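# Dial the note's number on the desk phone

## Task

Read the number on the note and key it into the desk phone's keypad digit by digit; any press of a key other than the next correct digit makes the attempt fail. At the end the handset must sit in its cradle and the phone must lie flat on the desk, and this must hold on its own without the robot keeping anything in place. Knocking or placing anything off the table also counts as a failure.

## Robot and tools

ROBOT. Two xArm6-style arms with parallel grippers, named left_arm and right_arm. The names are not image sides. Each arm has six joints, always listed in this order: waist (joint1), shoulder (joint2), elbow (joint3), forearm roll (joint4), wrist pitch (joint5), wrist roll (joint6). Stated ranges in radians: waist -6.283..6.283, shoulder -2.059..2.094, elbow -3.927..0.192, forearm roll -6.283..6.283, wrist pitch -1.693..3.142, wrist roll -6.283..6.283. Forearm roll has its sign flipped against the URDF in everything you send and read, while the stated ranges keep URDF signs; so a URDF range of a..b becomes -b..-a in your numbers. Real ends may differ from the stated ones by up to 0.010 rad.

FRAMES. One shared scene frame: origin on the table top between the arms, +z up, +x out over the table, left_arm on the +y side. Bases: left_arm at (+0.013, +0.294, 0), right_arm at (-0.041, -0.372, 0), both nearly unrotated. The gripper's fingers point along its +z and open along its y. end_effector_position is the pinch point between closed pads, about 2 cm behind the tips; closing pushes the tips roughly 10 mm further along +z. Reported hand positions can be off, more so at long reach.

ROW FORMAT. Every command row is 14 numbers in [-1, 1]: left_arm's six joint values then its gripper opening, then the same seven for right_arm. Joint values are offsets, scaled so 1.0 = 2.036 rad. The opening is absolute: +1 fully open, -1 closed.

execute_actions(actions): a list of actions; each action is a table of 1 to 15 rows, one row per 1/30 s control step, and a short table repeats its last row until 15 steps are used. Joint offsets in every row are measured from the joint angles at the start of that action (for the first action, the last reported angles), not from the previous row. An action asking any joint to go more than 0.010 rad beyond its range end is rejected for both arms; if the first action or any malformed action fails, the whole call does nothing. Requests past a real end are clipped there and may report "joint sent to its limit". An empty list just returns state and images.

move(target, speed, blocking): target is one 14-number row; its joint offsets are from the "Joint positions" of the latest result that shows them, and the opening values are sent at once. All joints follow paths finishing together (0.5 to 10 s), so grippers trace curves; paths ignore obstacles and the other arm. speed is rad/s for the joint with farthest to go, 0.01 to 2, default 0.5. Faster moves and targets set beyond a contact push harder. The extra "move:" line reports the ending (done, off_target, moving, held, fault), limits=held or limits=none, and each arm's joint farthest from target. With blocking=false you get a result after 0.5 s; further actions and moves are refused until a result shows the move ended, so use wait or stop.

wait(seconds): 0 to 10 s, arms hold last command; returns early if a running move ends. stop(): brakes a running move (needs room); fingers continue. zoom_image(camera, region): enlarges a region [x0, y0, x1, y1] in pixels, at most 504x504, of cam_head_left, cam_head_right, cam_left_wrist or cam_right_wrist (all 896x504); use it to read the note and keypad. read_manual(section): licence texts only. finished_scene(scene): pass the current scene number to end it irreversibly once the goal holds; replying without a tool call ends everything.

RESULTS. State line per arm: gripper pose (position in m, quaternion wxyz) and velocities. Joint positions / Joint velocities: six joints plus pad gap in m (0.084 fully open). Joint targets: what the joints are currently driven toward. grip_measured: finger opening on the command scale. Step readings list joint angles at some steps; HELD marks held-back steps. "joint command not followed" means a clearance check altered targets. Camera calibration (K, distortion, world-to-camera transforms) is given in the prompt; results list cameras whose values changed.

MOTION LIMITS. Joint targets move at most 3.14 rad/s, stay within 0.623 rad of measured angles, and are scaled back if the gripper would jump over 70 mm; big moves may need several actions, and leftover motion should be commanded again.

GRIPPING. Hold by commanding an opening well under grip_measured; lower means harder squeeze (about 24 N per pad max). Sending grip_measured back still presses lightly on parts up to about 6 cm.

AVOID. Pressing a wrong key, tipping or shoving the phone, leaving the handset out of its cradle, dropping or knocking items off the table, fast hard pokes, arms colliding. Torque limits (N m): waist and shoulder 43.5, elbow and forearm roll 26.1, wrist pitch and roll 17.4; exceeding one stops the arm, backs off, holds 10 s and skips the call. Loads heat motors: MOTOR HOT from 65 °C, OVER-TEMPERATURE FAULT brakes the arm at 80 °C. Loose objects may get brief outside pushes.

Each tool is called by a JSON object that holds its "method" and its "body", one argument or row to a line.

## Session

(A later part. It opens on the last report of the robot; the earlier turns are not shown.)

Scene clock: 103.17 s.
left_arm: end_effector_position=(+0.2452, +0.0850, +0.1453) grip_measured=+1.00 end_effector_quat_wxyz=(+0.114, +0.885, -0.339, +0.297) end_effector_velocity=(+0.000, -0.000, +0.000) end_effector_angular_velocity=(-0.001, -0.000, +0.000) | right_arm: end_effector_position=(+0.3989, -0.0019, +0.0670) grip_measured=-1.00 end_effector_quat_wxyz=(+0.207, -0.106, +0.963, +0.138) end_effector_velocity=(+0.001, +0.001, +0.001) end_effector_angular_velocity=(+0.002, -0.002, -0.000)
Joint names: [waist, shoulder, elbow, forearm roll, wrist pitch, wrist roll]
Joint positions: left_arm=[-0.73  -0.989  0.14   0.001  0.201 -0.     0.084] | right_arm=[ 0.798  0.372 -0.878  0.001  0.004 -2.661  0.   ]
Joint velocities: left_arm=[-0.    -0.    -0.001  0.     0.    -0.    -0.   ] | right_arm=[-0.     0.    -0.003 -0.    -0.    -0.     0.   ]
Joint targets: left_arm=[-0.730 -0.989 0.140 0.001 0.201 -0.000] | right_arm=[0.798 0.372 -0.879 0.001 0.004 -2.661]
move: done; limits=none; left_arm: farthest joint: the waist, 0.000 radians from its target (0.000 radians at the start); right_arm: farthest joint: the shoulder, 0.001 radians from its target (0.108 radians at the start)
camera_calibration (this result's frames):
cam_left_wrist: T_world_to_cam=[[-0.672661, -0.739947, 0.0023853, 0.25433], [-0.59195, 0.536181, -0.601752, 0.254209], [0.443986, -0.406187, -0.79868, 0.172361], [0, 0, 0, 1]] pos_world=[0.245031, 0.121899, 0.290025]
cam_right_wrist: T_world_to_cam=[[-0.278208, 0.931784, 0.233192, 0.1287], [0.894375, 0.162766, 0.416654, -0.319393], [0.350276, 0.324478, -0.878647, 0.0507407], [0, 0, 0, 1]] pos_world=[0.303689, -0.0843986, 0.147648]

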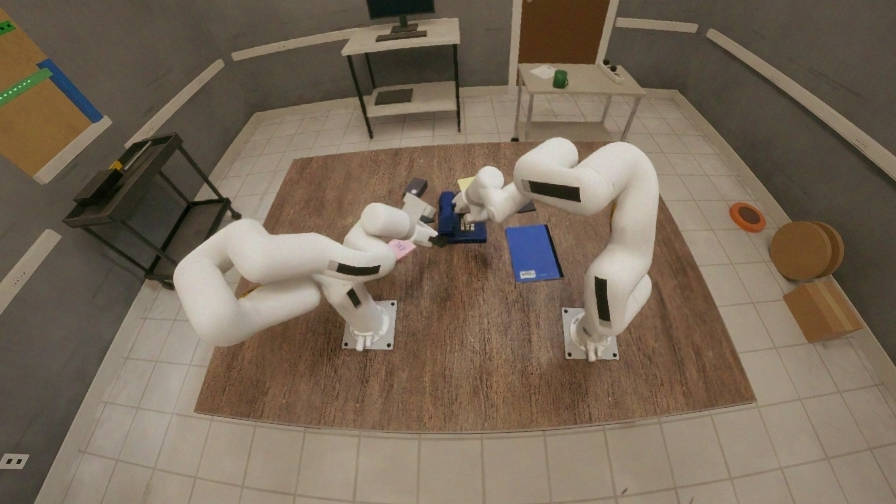

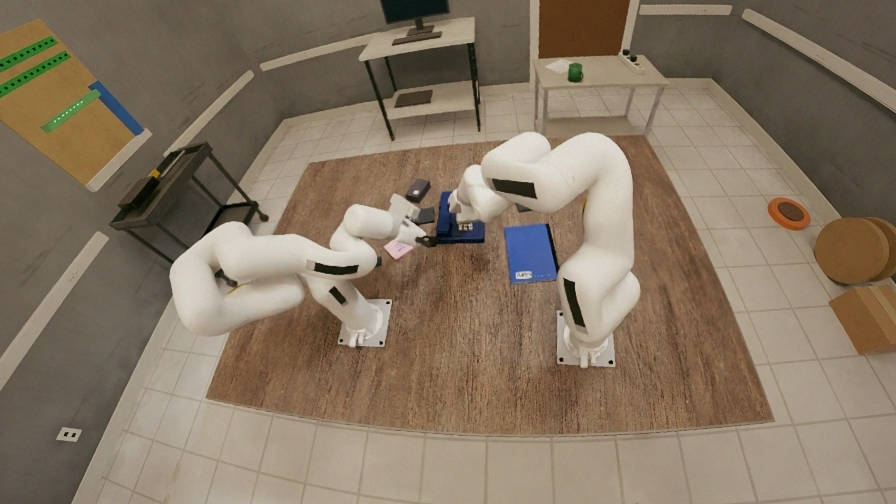

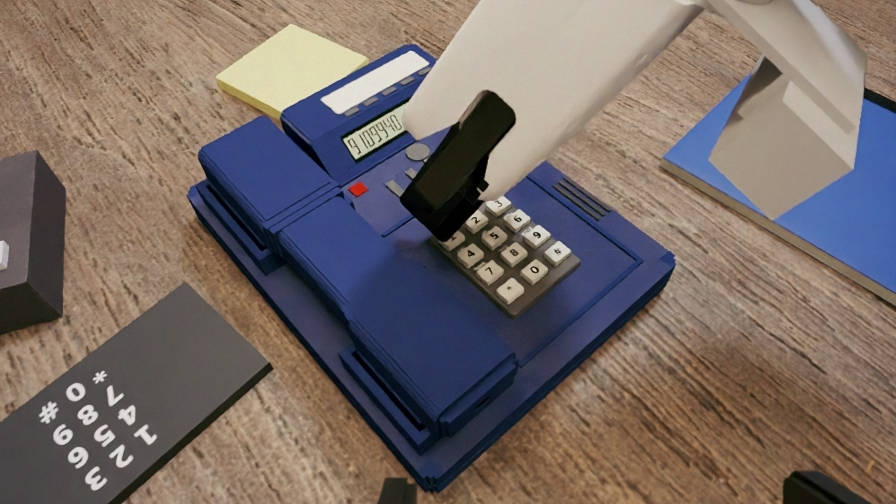

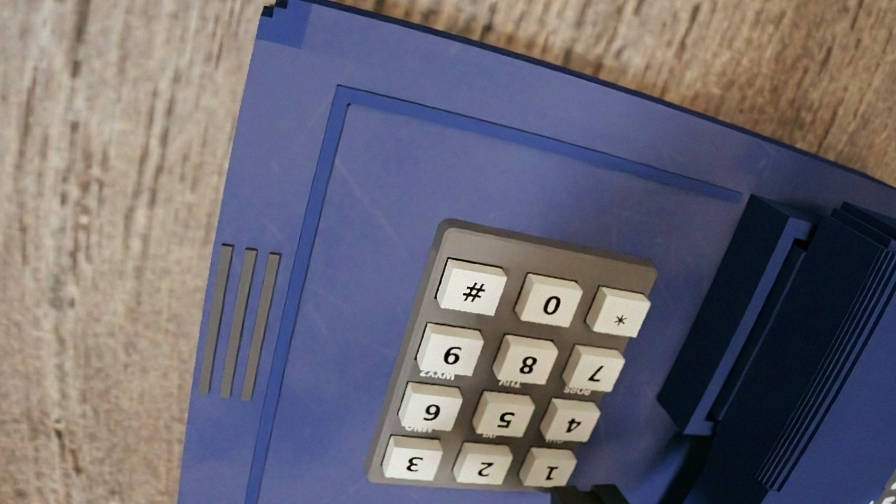

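To 3: dr −0.0215, dq1 −0.047.

{"method": "move", "body": {
  "target": [0,0,0,0,0,0,1,0,0.0127,0,0,-0.0127,0,-1],
  "speed": 0.03
}}

{"method": "move", "body": {
  "target": [0,0,0,0,0,0,1,0,-0.0126,0,0,0.0126,0,-1],
  "speed": 0.06
}}

{"method": "move", "body": {
  "target": [0,0,0,0,0,0,1,-0.0232,-0.0256,0.0414,0,-0.0158,0,-1],
  "speed": 0.15
}}

Scene clock: 107.63 s.
left_arm: end_effector_position=(+0.2452, +0.0850, +0.1453) grip_measured=+1.00 end_effector_quat_wxyz=(+0.114, +0.885, -0.339, +0.297) end_effector_velocity=(-0.000, -0.000, +0.000) end_effector_angular_velocity=(+0.000, -0.000, -0.001) | right_arm: end_effector_position=(+0.3986, -0.0022, +0.0573) grip_measured=-1.00 end_effector_quat_wxyz=(+0.207, -0.106, +0.963, +0.139) end_effector_velocity=(-0.000, +0.000, -0.001) end_effector_angular_velocity=(-0.000, -0.000, +0.001)
Joint names: [waist, shoulder, elbow, forearm roll, wrist pitch, wrist roll]
Joint positions: left_arm=[-0.73  -0.989  0.14   0.001  0.201 -0.     0.084] | right_arm=[ 0.798  0.397 -0.878  0.001 -0.022 -2.661  0.   ]
Joint velocities: left_arm=[-0.     0.    -0.    -0.001  0.     0.    -0.   ] | right_arm=[ 0.     0.002  0.     0.001 -0.002 -0.     0.   ]
Joint targets: left_arm=[-0.730 -0.989 0.140 0.001 0.201 -0.000] | right_arm=[0.798 0.398 -0.878 0.001 -0.022 -2.661]
move: done; limits=none; left_arm: farthest joint: the waist, 0.000 radians from its target (0.000 radians at the start); right_arm: farthest joint: the shoulder, 0.001 radians from its target (0.026 radians at the start)
camera_calibration (this result's frames):
cam_left_wrist: T_world_to_cam=[[-0.672661, -0.739947, 0.00238526, 0.25433], [-0.591949, 0.536181, -0.601752, 0.254209], [0.443986, -0.406187, -0.79868, 0.172361], [0, 0, 0, 1]] pos_world=[0.245031, 0.121899, 0.290025]
cam_right_wrist: T_world_to_cam=[[-0.278304, 0.931698, 0.23342, 0.131134], [0.894201, 0.162608, 0.41709, -0.31501], [0.350646, 0.324802, -0.87838, 0.0422321], [0, 0, 0, 1]] pos_world=[0.303369, -0.0846712, 0.137874]

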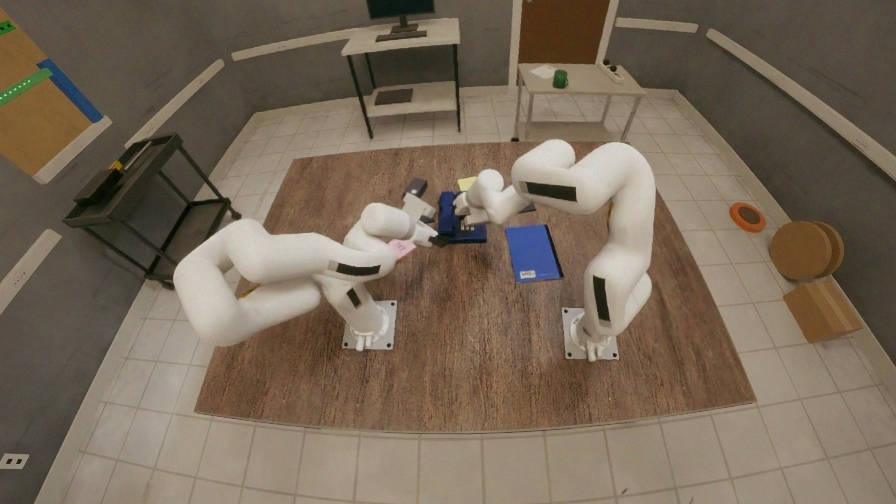

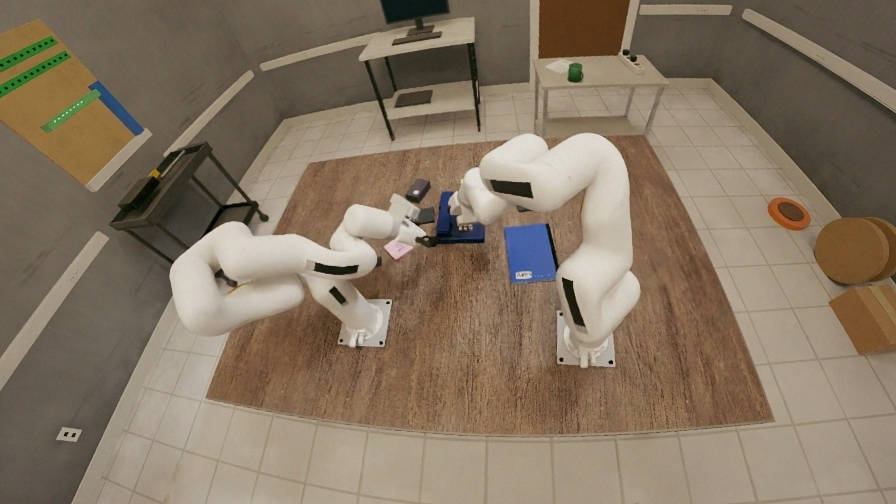

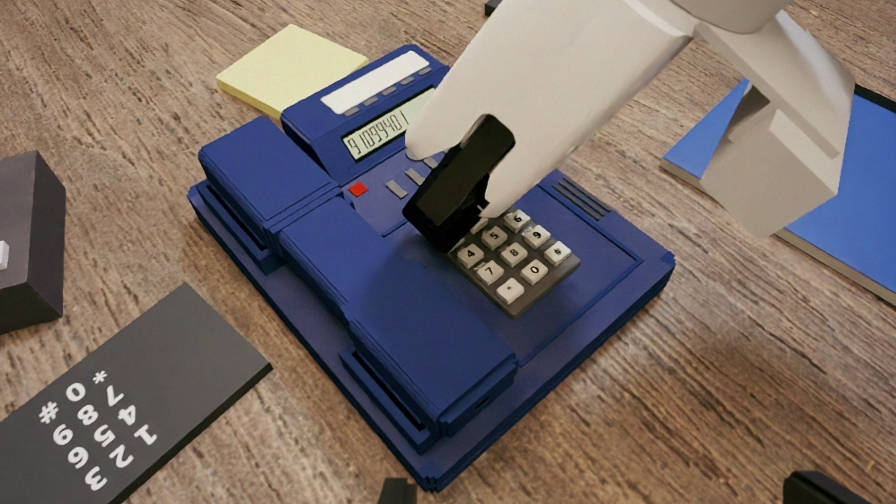

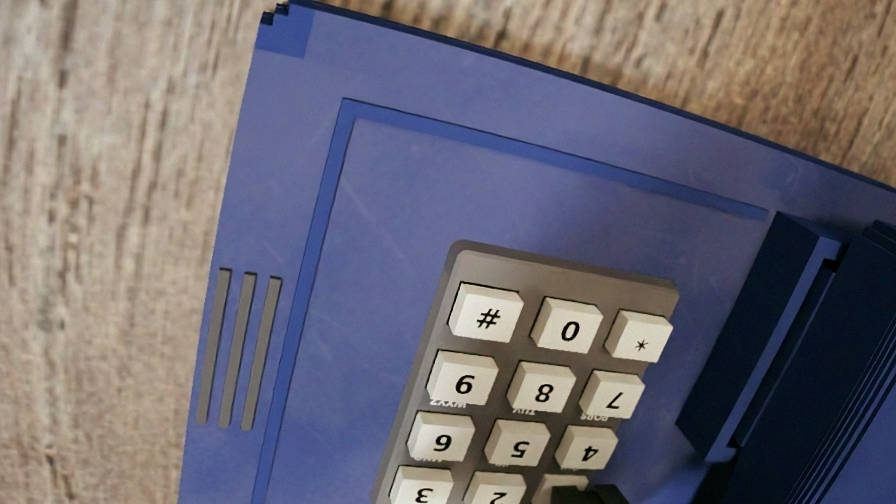

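Scene clock: 108.47 s.
left_arm: end_effector_position=(+0.2452, +0.0850, +0.1453) grip_measured=+1.00 end_effector_quat_wxyz=(+0.114, +0.885, -0.339, +0.297) end_effector_velocity=(-0.000, -0.000, +0.000) end_effector_angular_velocity=(-0.001, +0.001, +0.000) | right_arm: end_effector_position=(+0.3990, -0.0019, +0.0670) grip_measured=-1.00 end_effector_quat_wxyz=(+0.207, -0.106, +0.963, +0.138) end_effector_velocity=(-0.000, -0.000, +0.000) end_effector_angular_velocity=(-0.001, +0.001, -0.000)
Joint names: [waist, shoulder, elbow, forearm roll, wrist pitch, wrist roll]
Joint positions: left_arm=[-0.73  -0.989  0.14   0.001  0.201 -0.     0.084] | right_arm=[ 0.798  0.372 -0.878  0.001  0.004 -2.661  0.   ]
Joint velocities: left_arm=[-0.001  0.    -0.     0.001  0.    -0.    -0.   ] | right_arm=[-0.    -0.002  0.    -0.001  0.003 -0.001  0.   ]
Joint targets: left_arm=[-0.730 -0.989 0.140 0.001 0.201 -0.000] | right_arm=[0.798 0.372 -0.878 0.001 0.004 -2.661]
move: done; limits=none; left_arm: farthest joint: the waist, 0.000 radians from its target (0.000 radians at the start); right_arm: farthest joint: the shoulder, 0.001 radians from its target (0.026 radians at the start)
camera_calibration (this result's frames):
cam_left_wrist: T_world_to_cam=[[-0.672661, -0.739947, 0.00238526, 0.25433], [-0.591949, 0.536181, -0.601752, 0.254209], [0.443986, -0.406187, -0.79868, 0.172361], [0, 0, 0, 1]] pos_world=[0.245031, 0.121899, 0.290025]
cam_right_wrist: T_world_to_cam=[[-0.278257, 0.931738, 0.233319, 0.128674], [0.894274, 0.162669, 0.416909, -0.319454], [0.350496, 0.324659, -0.878493, 0.0506236], [0, 0, 0, 1]] pos_world=[0.303741, -0.0843601, 0.147634]

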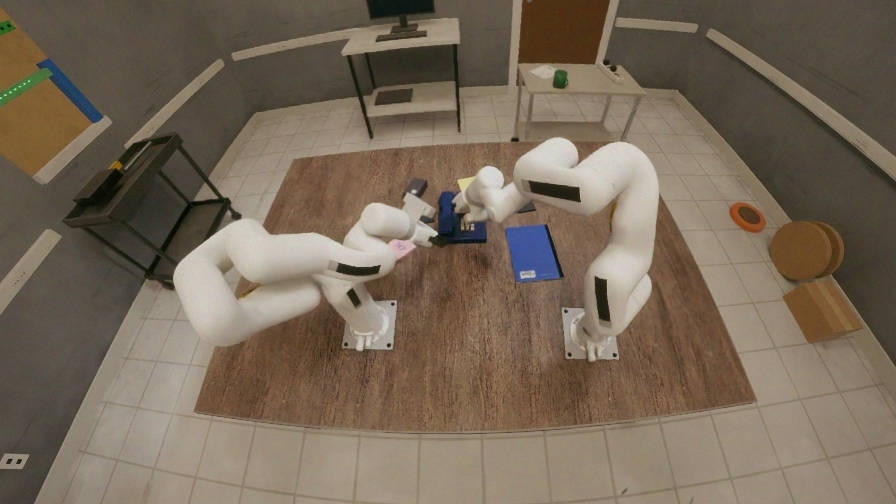

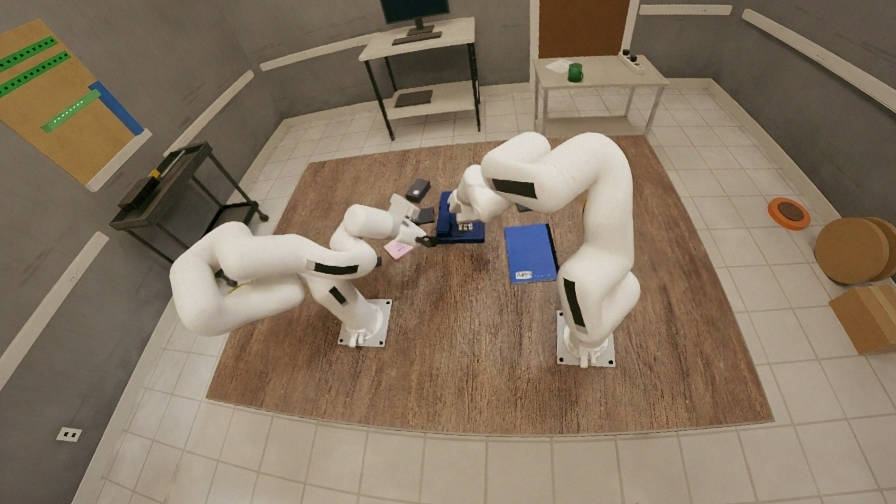

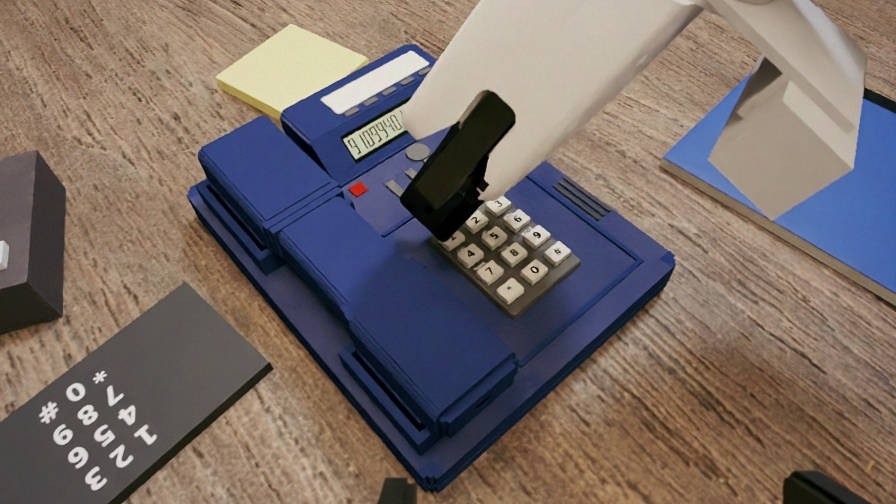

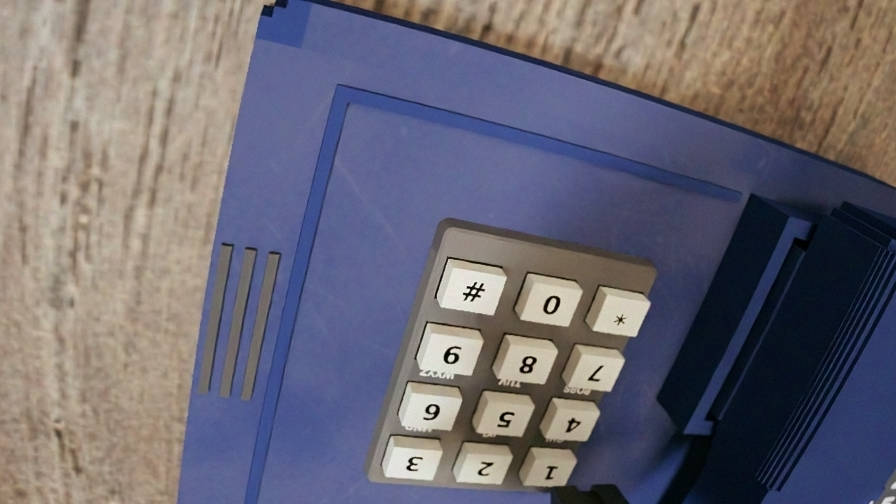

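Scene clock: 109.50 s.
left_arm: end_effector_position=(+0.2452, +0.0850, +0.1453) grip_measured=+1.00 end_effector_quat_wxyz=(+0.114, +0.885, -0.339, +0.297) end_effector_velocity=(-0.000, +0.001, -0.001) end_effector_angular_velocity=(+0.000, +0.001, +0.002) | right_arm: end_effector_position=(+0.3988, -0.0360, +0.0673) grip_measured=-1.00 end_effector_quat_wxyz=(+0.210, -0.083, +0.965, +0.134) end_effector_velocity=(+0.000, -0.001, +0.001) end_effector_angular_velocity=(+0.001, -0.001, -0.002)
Joint names: [waist, shoulder, elbow, forearm roll, wrist pitch, wrist roll]
Joint positions: left_arm=[-0.73  -0.989  0.14   0.001  0.201 -0.     0.084] | right_arm=[ 0.751  0.32  -0.794  0.001 -0.029 -2.661  0.   ]
Joint velocities: left_arm=[ 0.001  0.     0.002 -0.001 -0.    -0.002  0.   ] | right_arm=[-0.002 -0.003  0.002 -0.    -0.001  0.     0.   ]
Joint targets: left_arm=[-0.730 -0.989 0.140 0.001 0.201 -0.000] | right_arm=[0.751 0.320 -0.794 0.001 -0.029 -2.661]
move: done; limits=none; left_arm: farthest joint: the waist, 0.000 radians from its target (0.000 radians at the start); right_arm: farthest joint: the waist, 0.001 radians from its target (0.048 radians at the start)
camera_calibration (this result's frames):
cam_left_wrist: T_world_to_cam=[[-0.672661, -0.739947, 0.00238517, 0.25433], [-0.591949, 0.536182, -0.601752, 0.254209], [0.443986, -0.406187, -0.798679, 0.172361], [0, 0, 0, 1]] pos_world=[0.245031, 0.121899, 0.290025]
cam_right_wrist: T_world_to_cam=[[-0.234202, 0.943767, 0.23335, 0.143202], [0.900909, 0.120473, 0.416953, -0.318073], [0.365394, 0.307879, -0.878463, 0.0554357], [0, 0, 0, 1]] pos_world=[0.299837, -0.113898, 0.147904]

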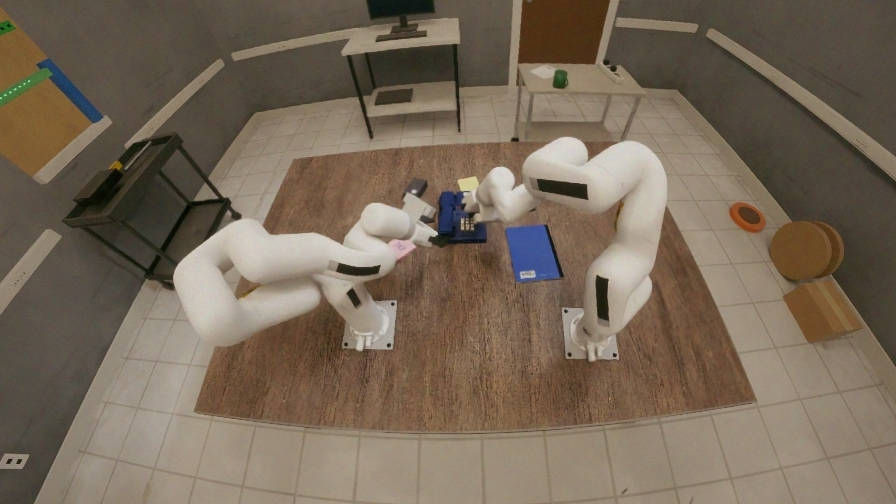

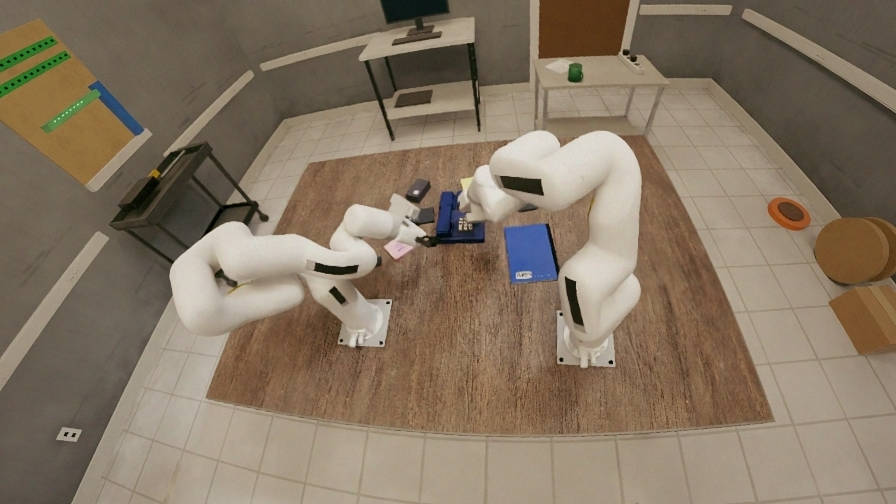

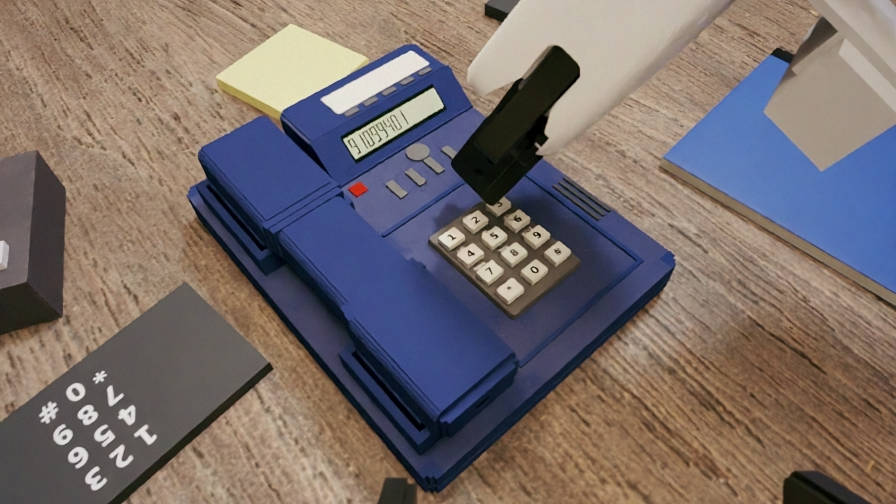

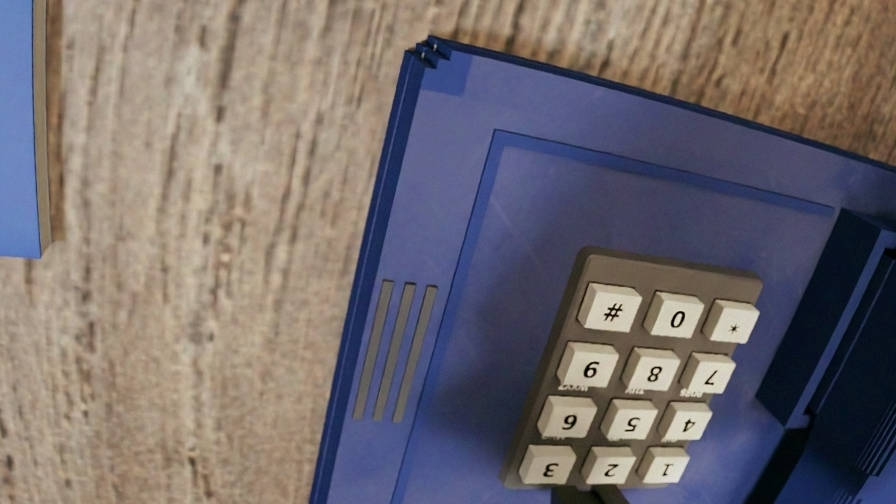

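{"method": "move", "body": {
  "target": [0,0,0,0,0,0,1,0,0.0137,0,0,-0.0137,0,-1],
  "speed": 0.03
}}

{"method": "move", "body": {
  "target": [0,0,0,0,0,0,1,0,-0.02,0,0,0.02,0,-1],
  "speed": 0.08
}}

Scene clock: 113.73 s.
left_arm: end_effector_position=(+0.2452, +0.0850, +0.1453) grip_measured=+1.00 end_effector_quat_wxyz=(+0.114, +0.885, -0.339, +0.297) end_effector_velocity=(-0.000, +0.000, -0.001) end_effector_angular_velocity=(+0.001, +0.001, +0.000) | right_arm: end_effector_position=(+0.3985, -0.0362, +0.0573) grip_measured=-1.00 end_effector_quat_wxyz=(+0.210, -0.083, +0.965, +0.134) end_effector_velocity=(+0.000, +0.000, -0.000) end_effector_angular_velocity=(+0.001, -0.001, +0.001)
Joint names: [waist, shoulder, elbow, forearm roll, wrist pitch, wrist roll]
Joint positions: left_arm=[-0.73  -0.989  0.14   0.001  0.201 -0.     0.084] | right_arm=[ 0.751  0.348 -0.795  0.001 -0.056 -2.661  0.   ]
Joint velocities: left_arm=[ 0.    -0.     0.001  0.     0.     0.     0.   ] | right_arm=[ 0.     0.001  0.     0.    -0.003 -0.     0.   ]
Joint targets: left_arm=[-0.730 -0.989 0.140 0.001 0.201 -0.000] | right_arm=[0.751 0.348 -0.794 0.001 -0.056 -2.661]
move: done; limits=none; left_arm: farthest joint: the waist, 0.000 radians from its target (0.000 radians at the start); right_arm: farthest joint: the elbow, 0.001 radians from its target (0.000 radians at the start)
camera_calibration (this result's frames):
cam_left_wrist: T_world_to_cam=[[-0.672661, -0.739947, 0.00238513, 0.25433], [-0.591949, 0.536182, -0.601752, 0.254209], [0.443986, -0.406187, -0.798679, 0.172361], [0, 0, 0, 1]] pos_world=[0.245031, 0.121899, 0.290026]
cam_right_wrist: T_world_to_cam=[[-0.234276, 0.9437, 0.233551, 0.145711], [0.900754, 0.120332, 0.417328, -0.313554], [0.365728, 0.308142, -0.878232, 0.046784], [0, 0, 0, 1]] pos_world=[0.299461, -0.114193, 0.137911]

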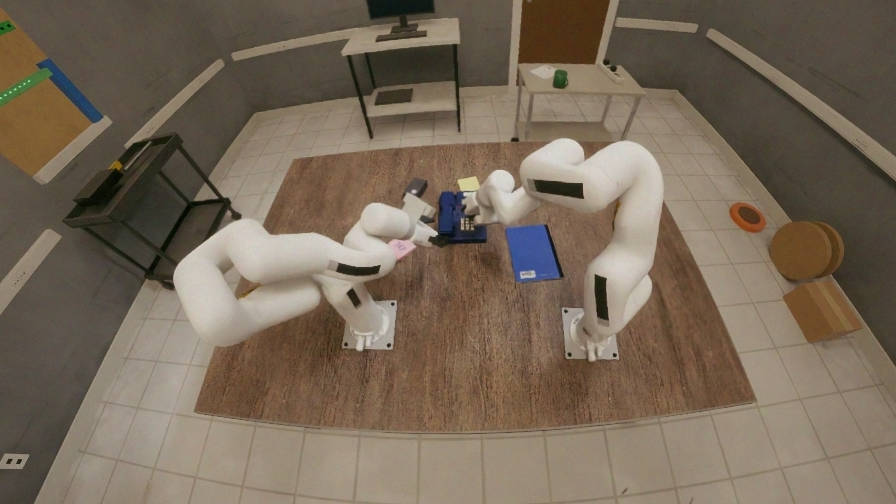

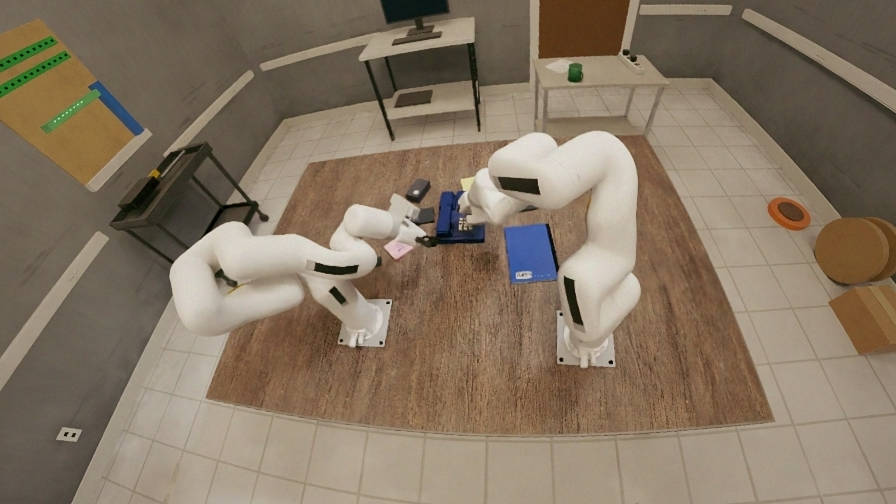

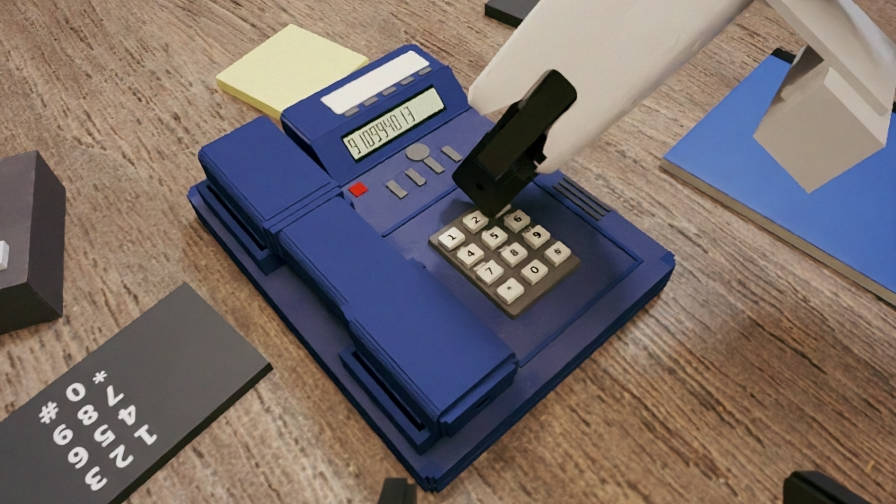

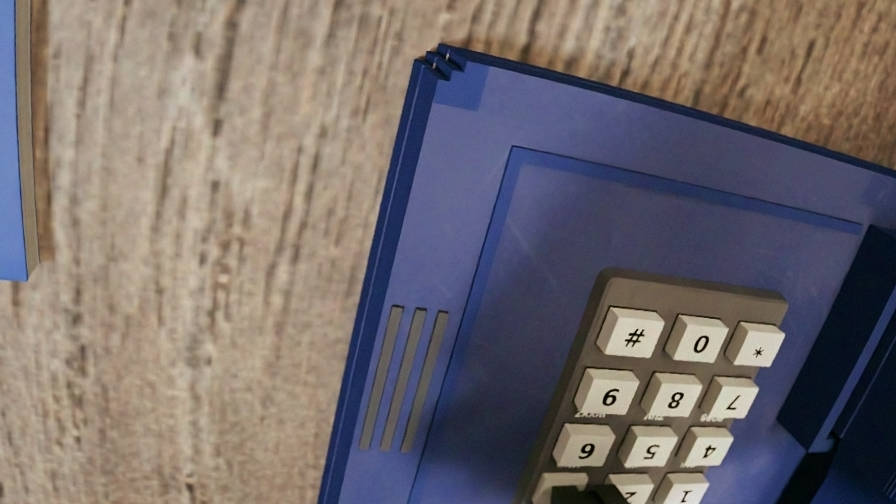

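Scene clock: 114.63 s.
left_arm: end_effector_position=(+0.2452, +0.0850, +0.1453) grip_measured=+1.00 end_effector_quat_wxyz=(+0.114, +0.885, -0.339, +0.297) end_effector_velocity=(+0.000, -0.000, +0.000) end_effector_angular_velocity=(-0.000, -0.001, +0.001) | right_arm: end_effector_position=(+0.3990, -0.0358, +0.0720) grip_measured=-1.00 end_effector_quat_wxyz=(+0.210, -0.083, +0.965, +0.134) end_effector_velocity=(+0.000, -0.000, +0.001) end_effector_angular_velocity=(-0.000, +0.000, +0.000)
Joint names: [waist, shoulder, elbow, forearm roll, wrist pitch, wrist roll]
Joint positions: left_arm=[-0.73  -0.989  0.14   0.001  0.201 -0.     0.084] | right_arm=[ 0.751  0.307 -0.795  0.001 -0.016 -2.661  0.   ]
Joint velocities: left_arm=[ 0.001  0.    -0.001  0.     0.     0.001 -0.   ] | right_arm=[-0.    -0.003 -0.001  0.     0.004 -0.     0.   ]
Joint targets: left_arm=[-0.730 -0.989 0.140 0.001 0.201 -0.000] | right_arm=[0.751 0.307 -0.795 0.001 -0.016 -2.661]
move: done; limits=none; left_arm: farthest joint: the waist, 0.000 radians from its target (0.000 radians at the start); right_arm: farthest joint: the wrist pitch, 0.001 radians from its target (0.041 radians at the start)
camera_calibration (this result's frames):
cam_left_wrist: T_world_to_cam=[[-0.672661, -0.739947, 0.00238501, 0.25433], [-0.591949, 0.536182, -0.601752, 0.254209], [0.443986, -0.406187, -0.798679, 0.172361], [0, 0, 0, 1]] pos_world=[0.245031, 0.121899, 0.290025]
cam_right_wrist: T_world_to_cam=[[-0.23422, 0.943742, 0.233434, 0.142013], [0.900836, 0.120394, 0.417133, -0.320234], [0.365562, 0.307987, -0.878356, 0.0594223], [0, 0, 0, 1]] pos_world=[0.300018, -0.113771, 0.152623]

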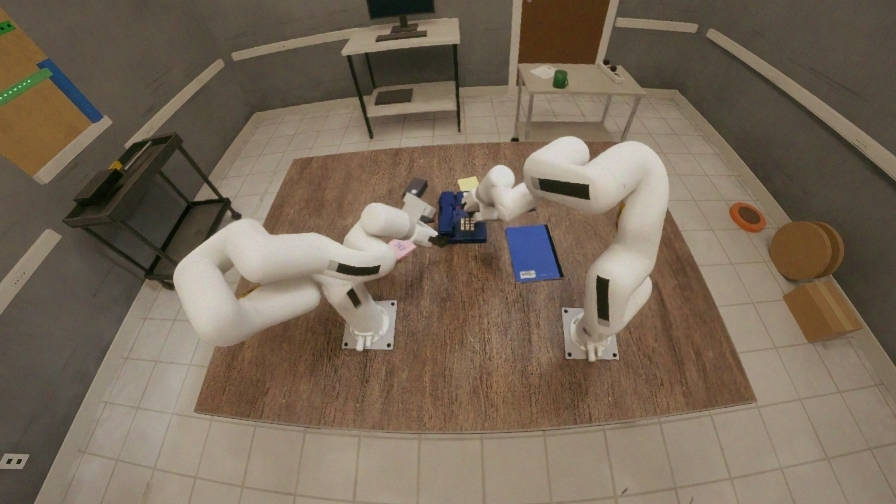

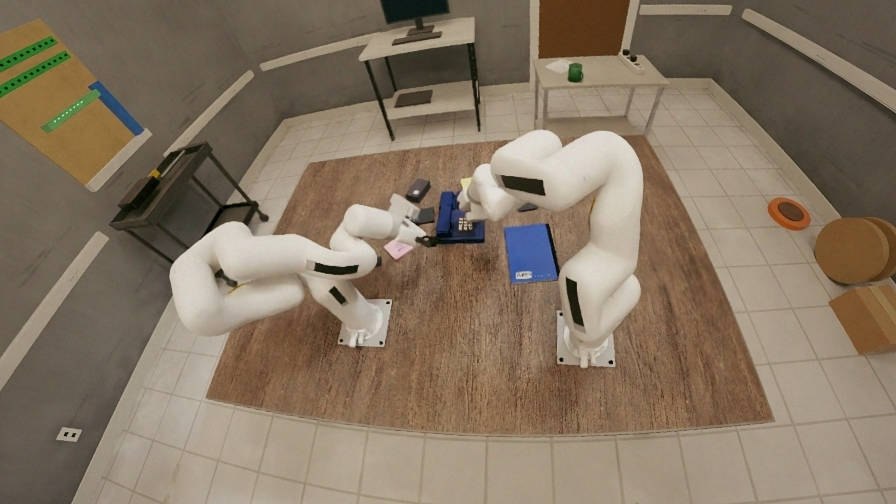

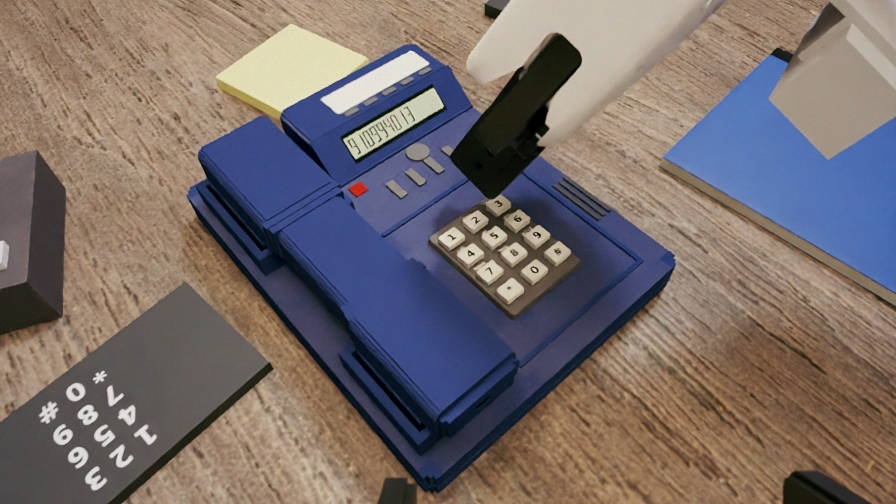

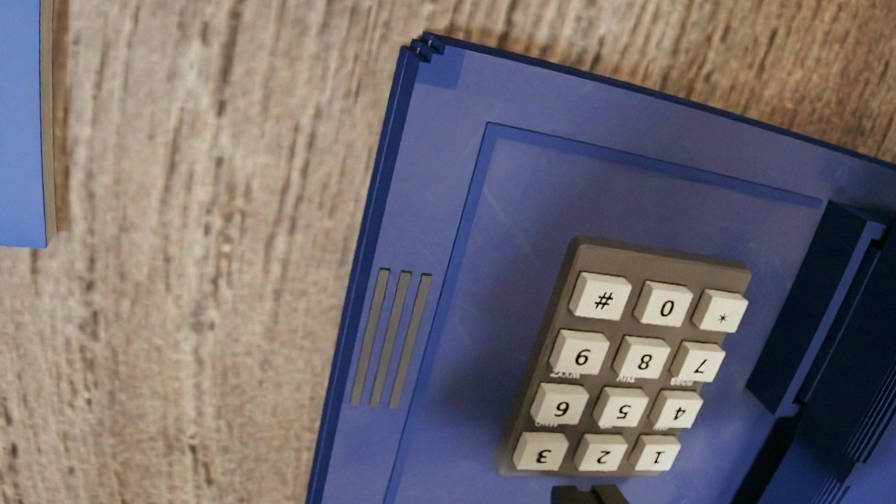

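{"method": "finished_scene", "body": {
  "scene": 1
}}

The scene is finished: the task was done.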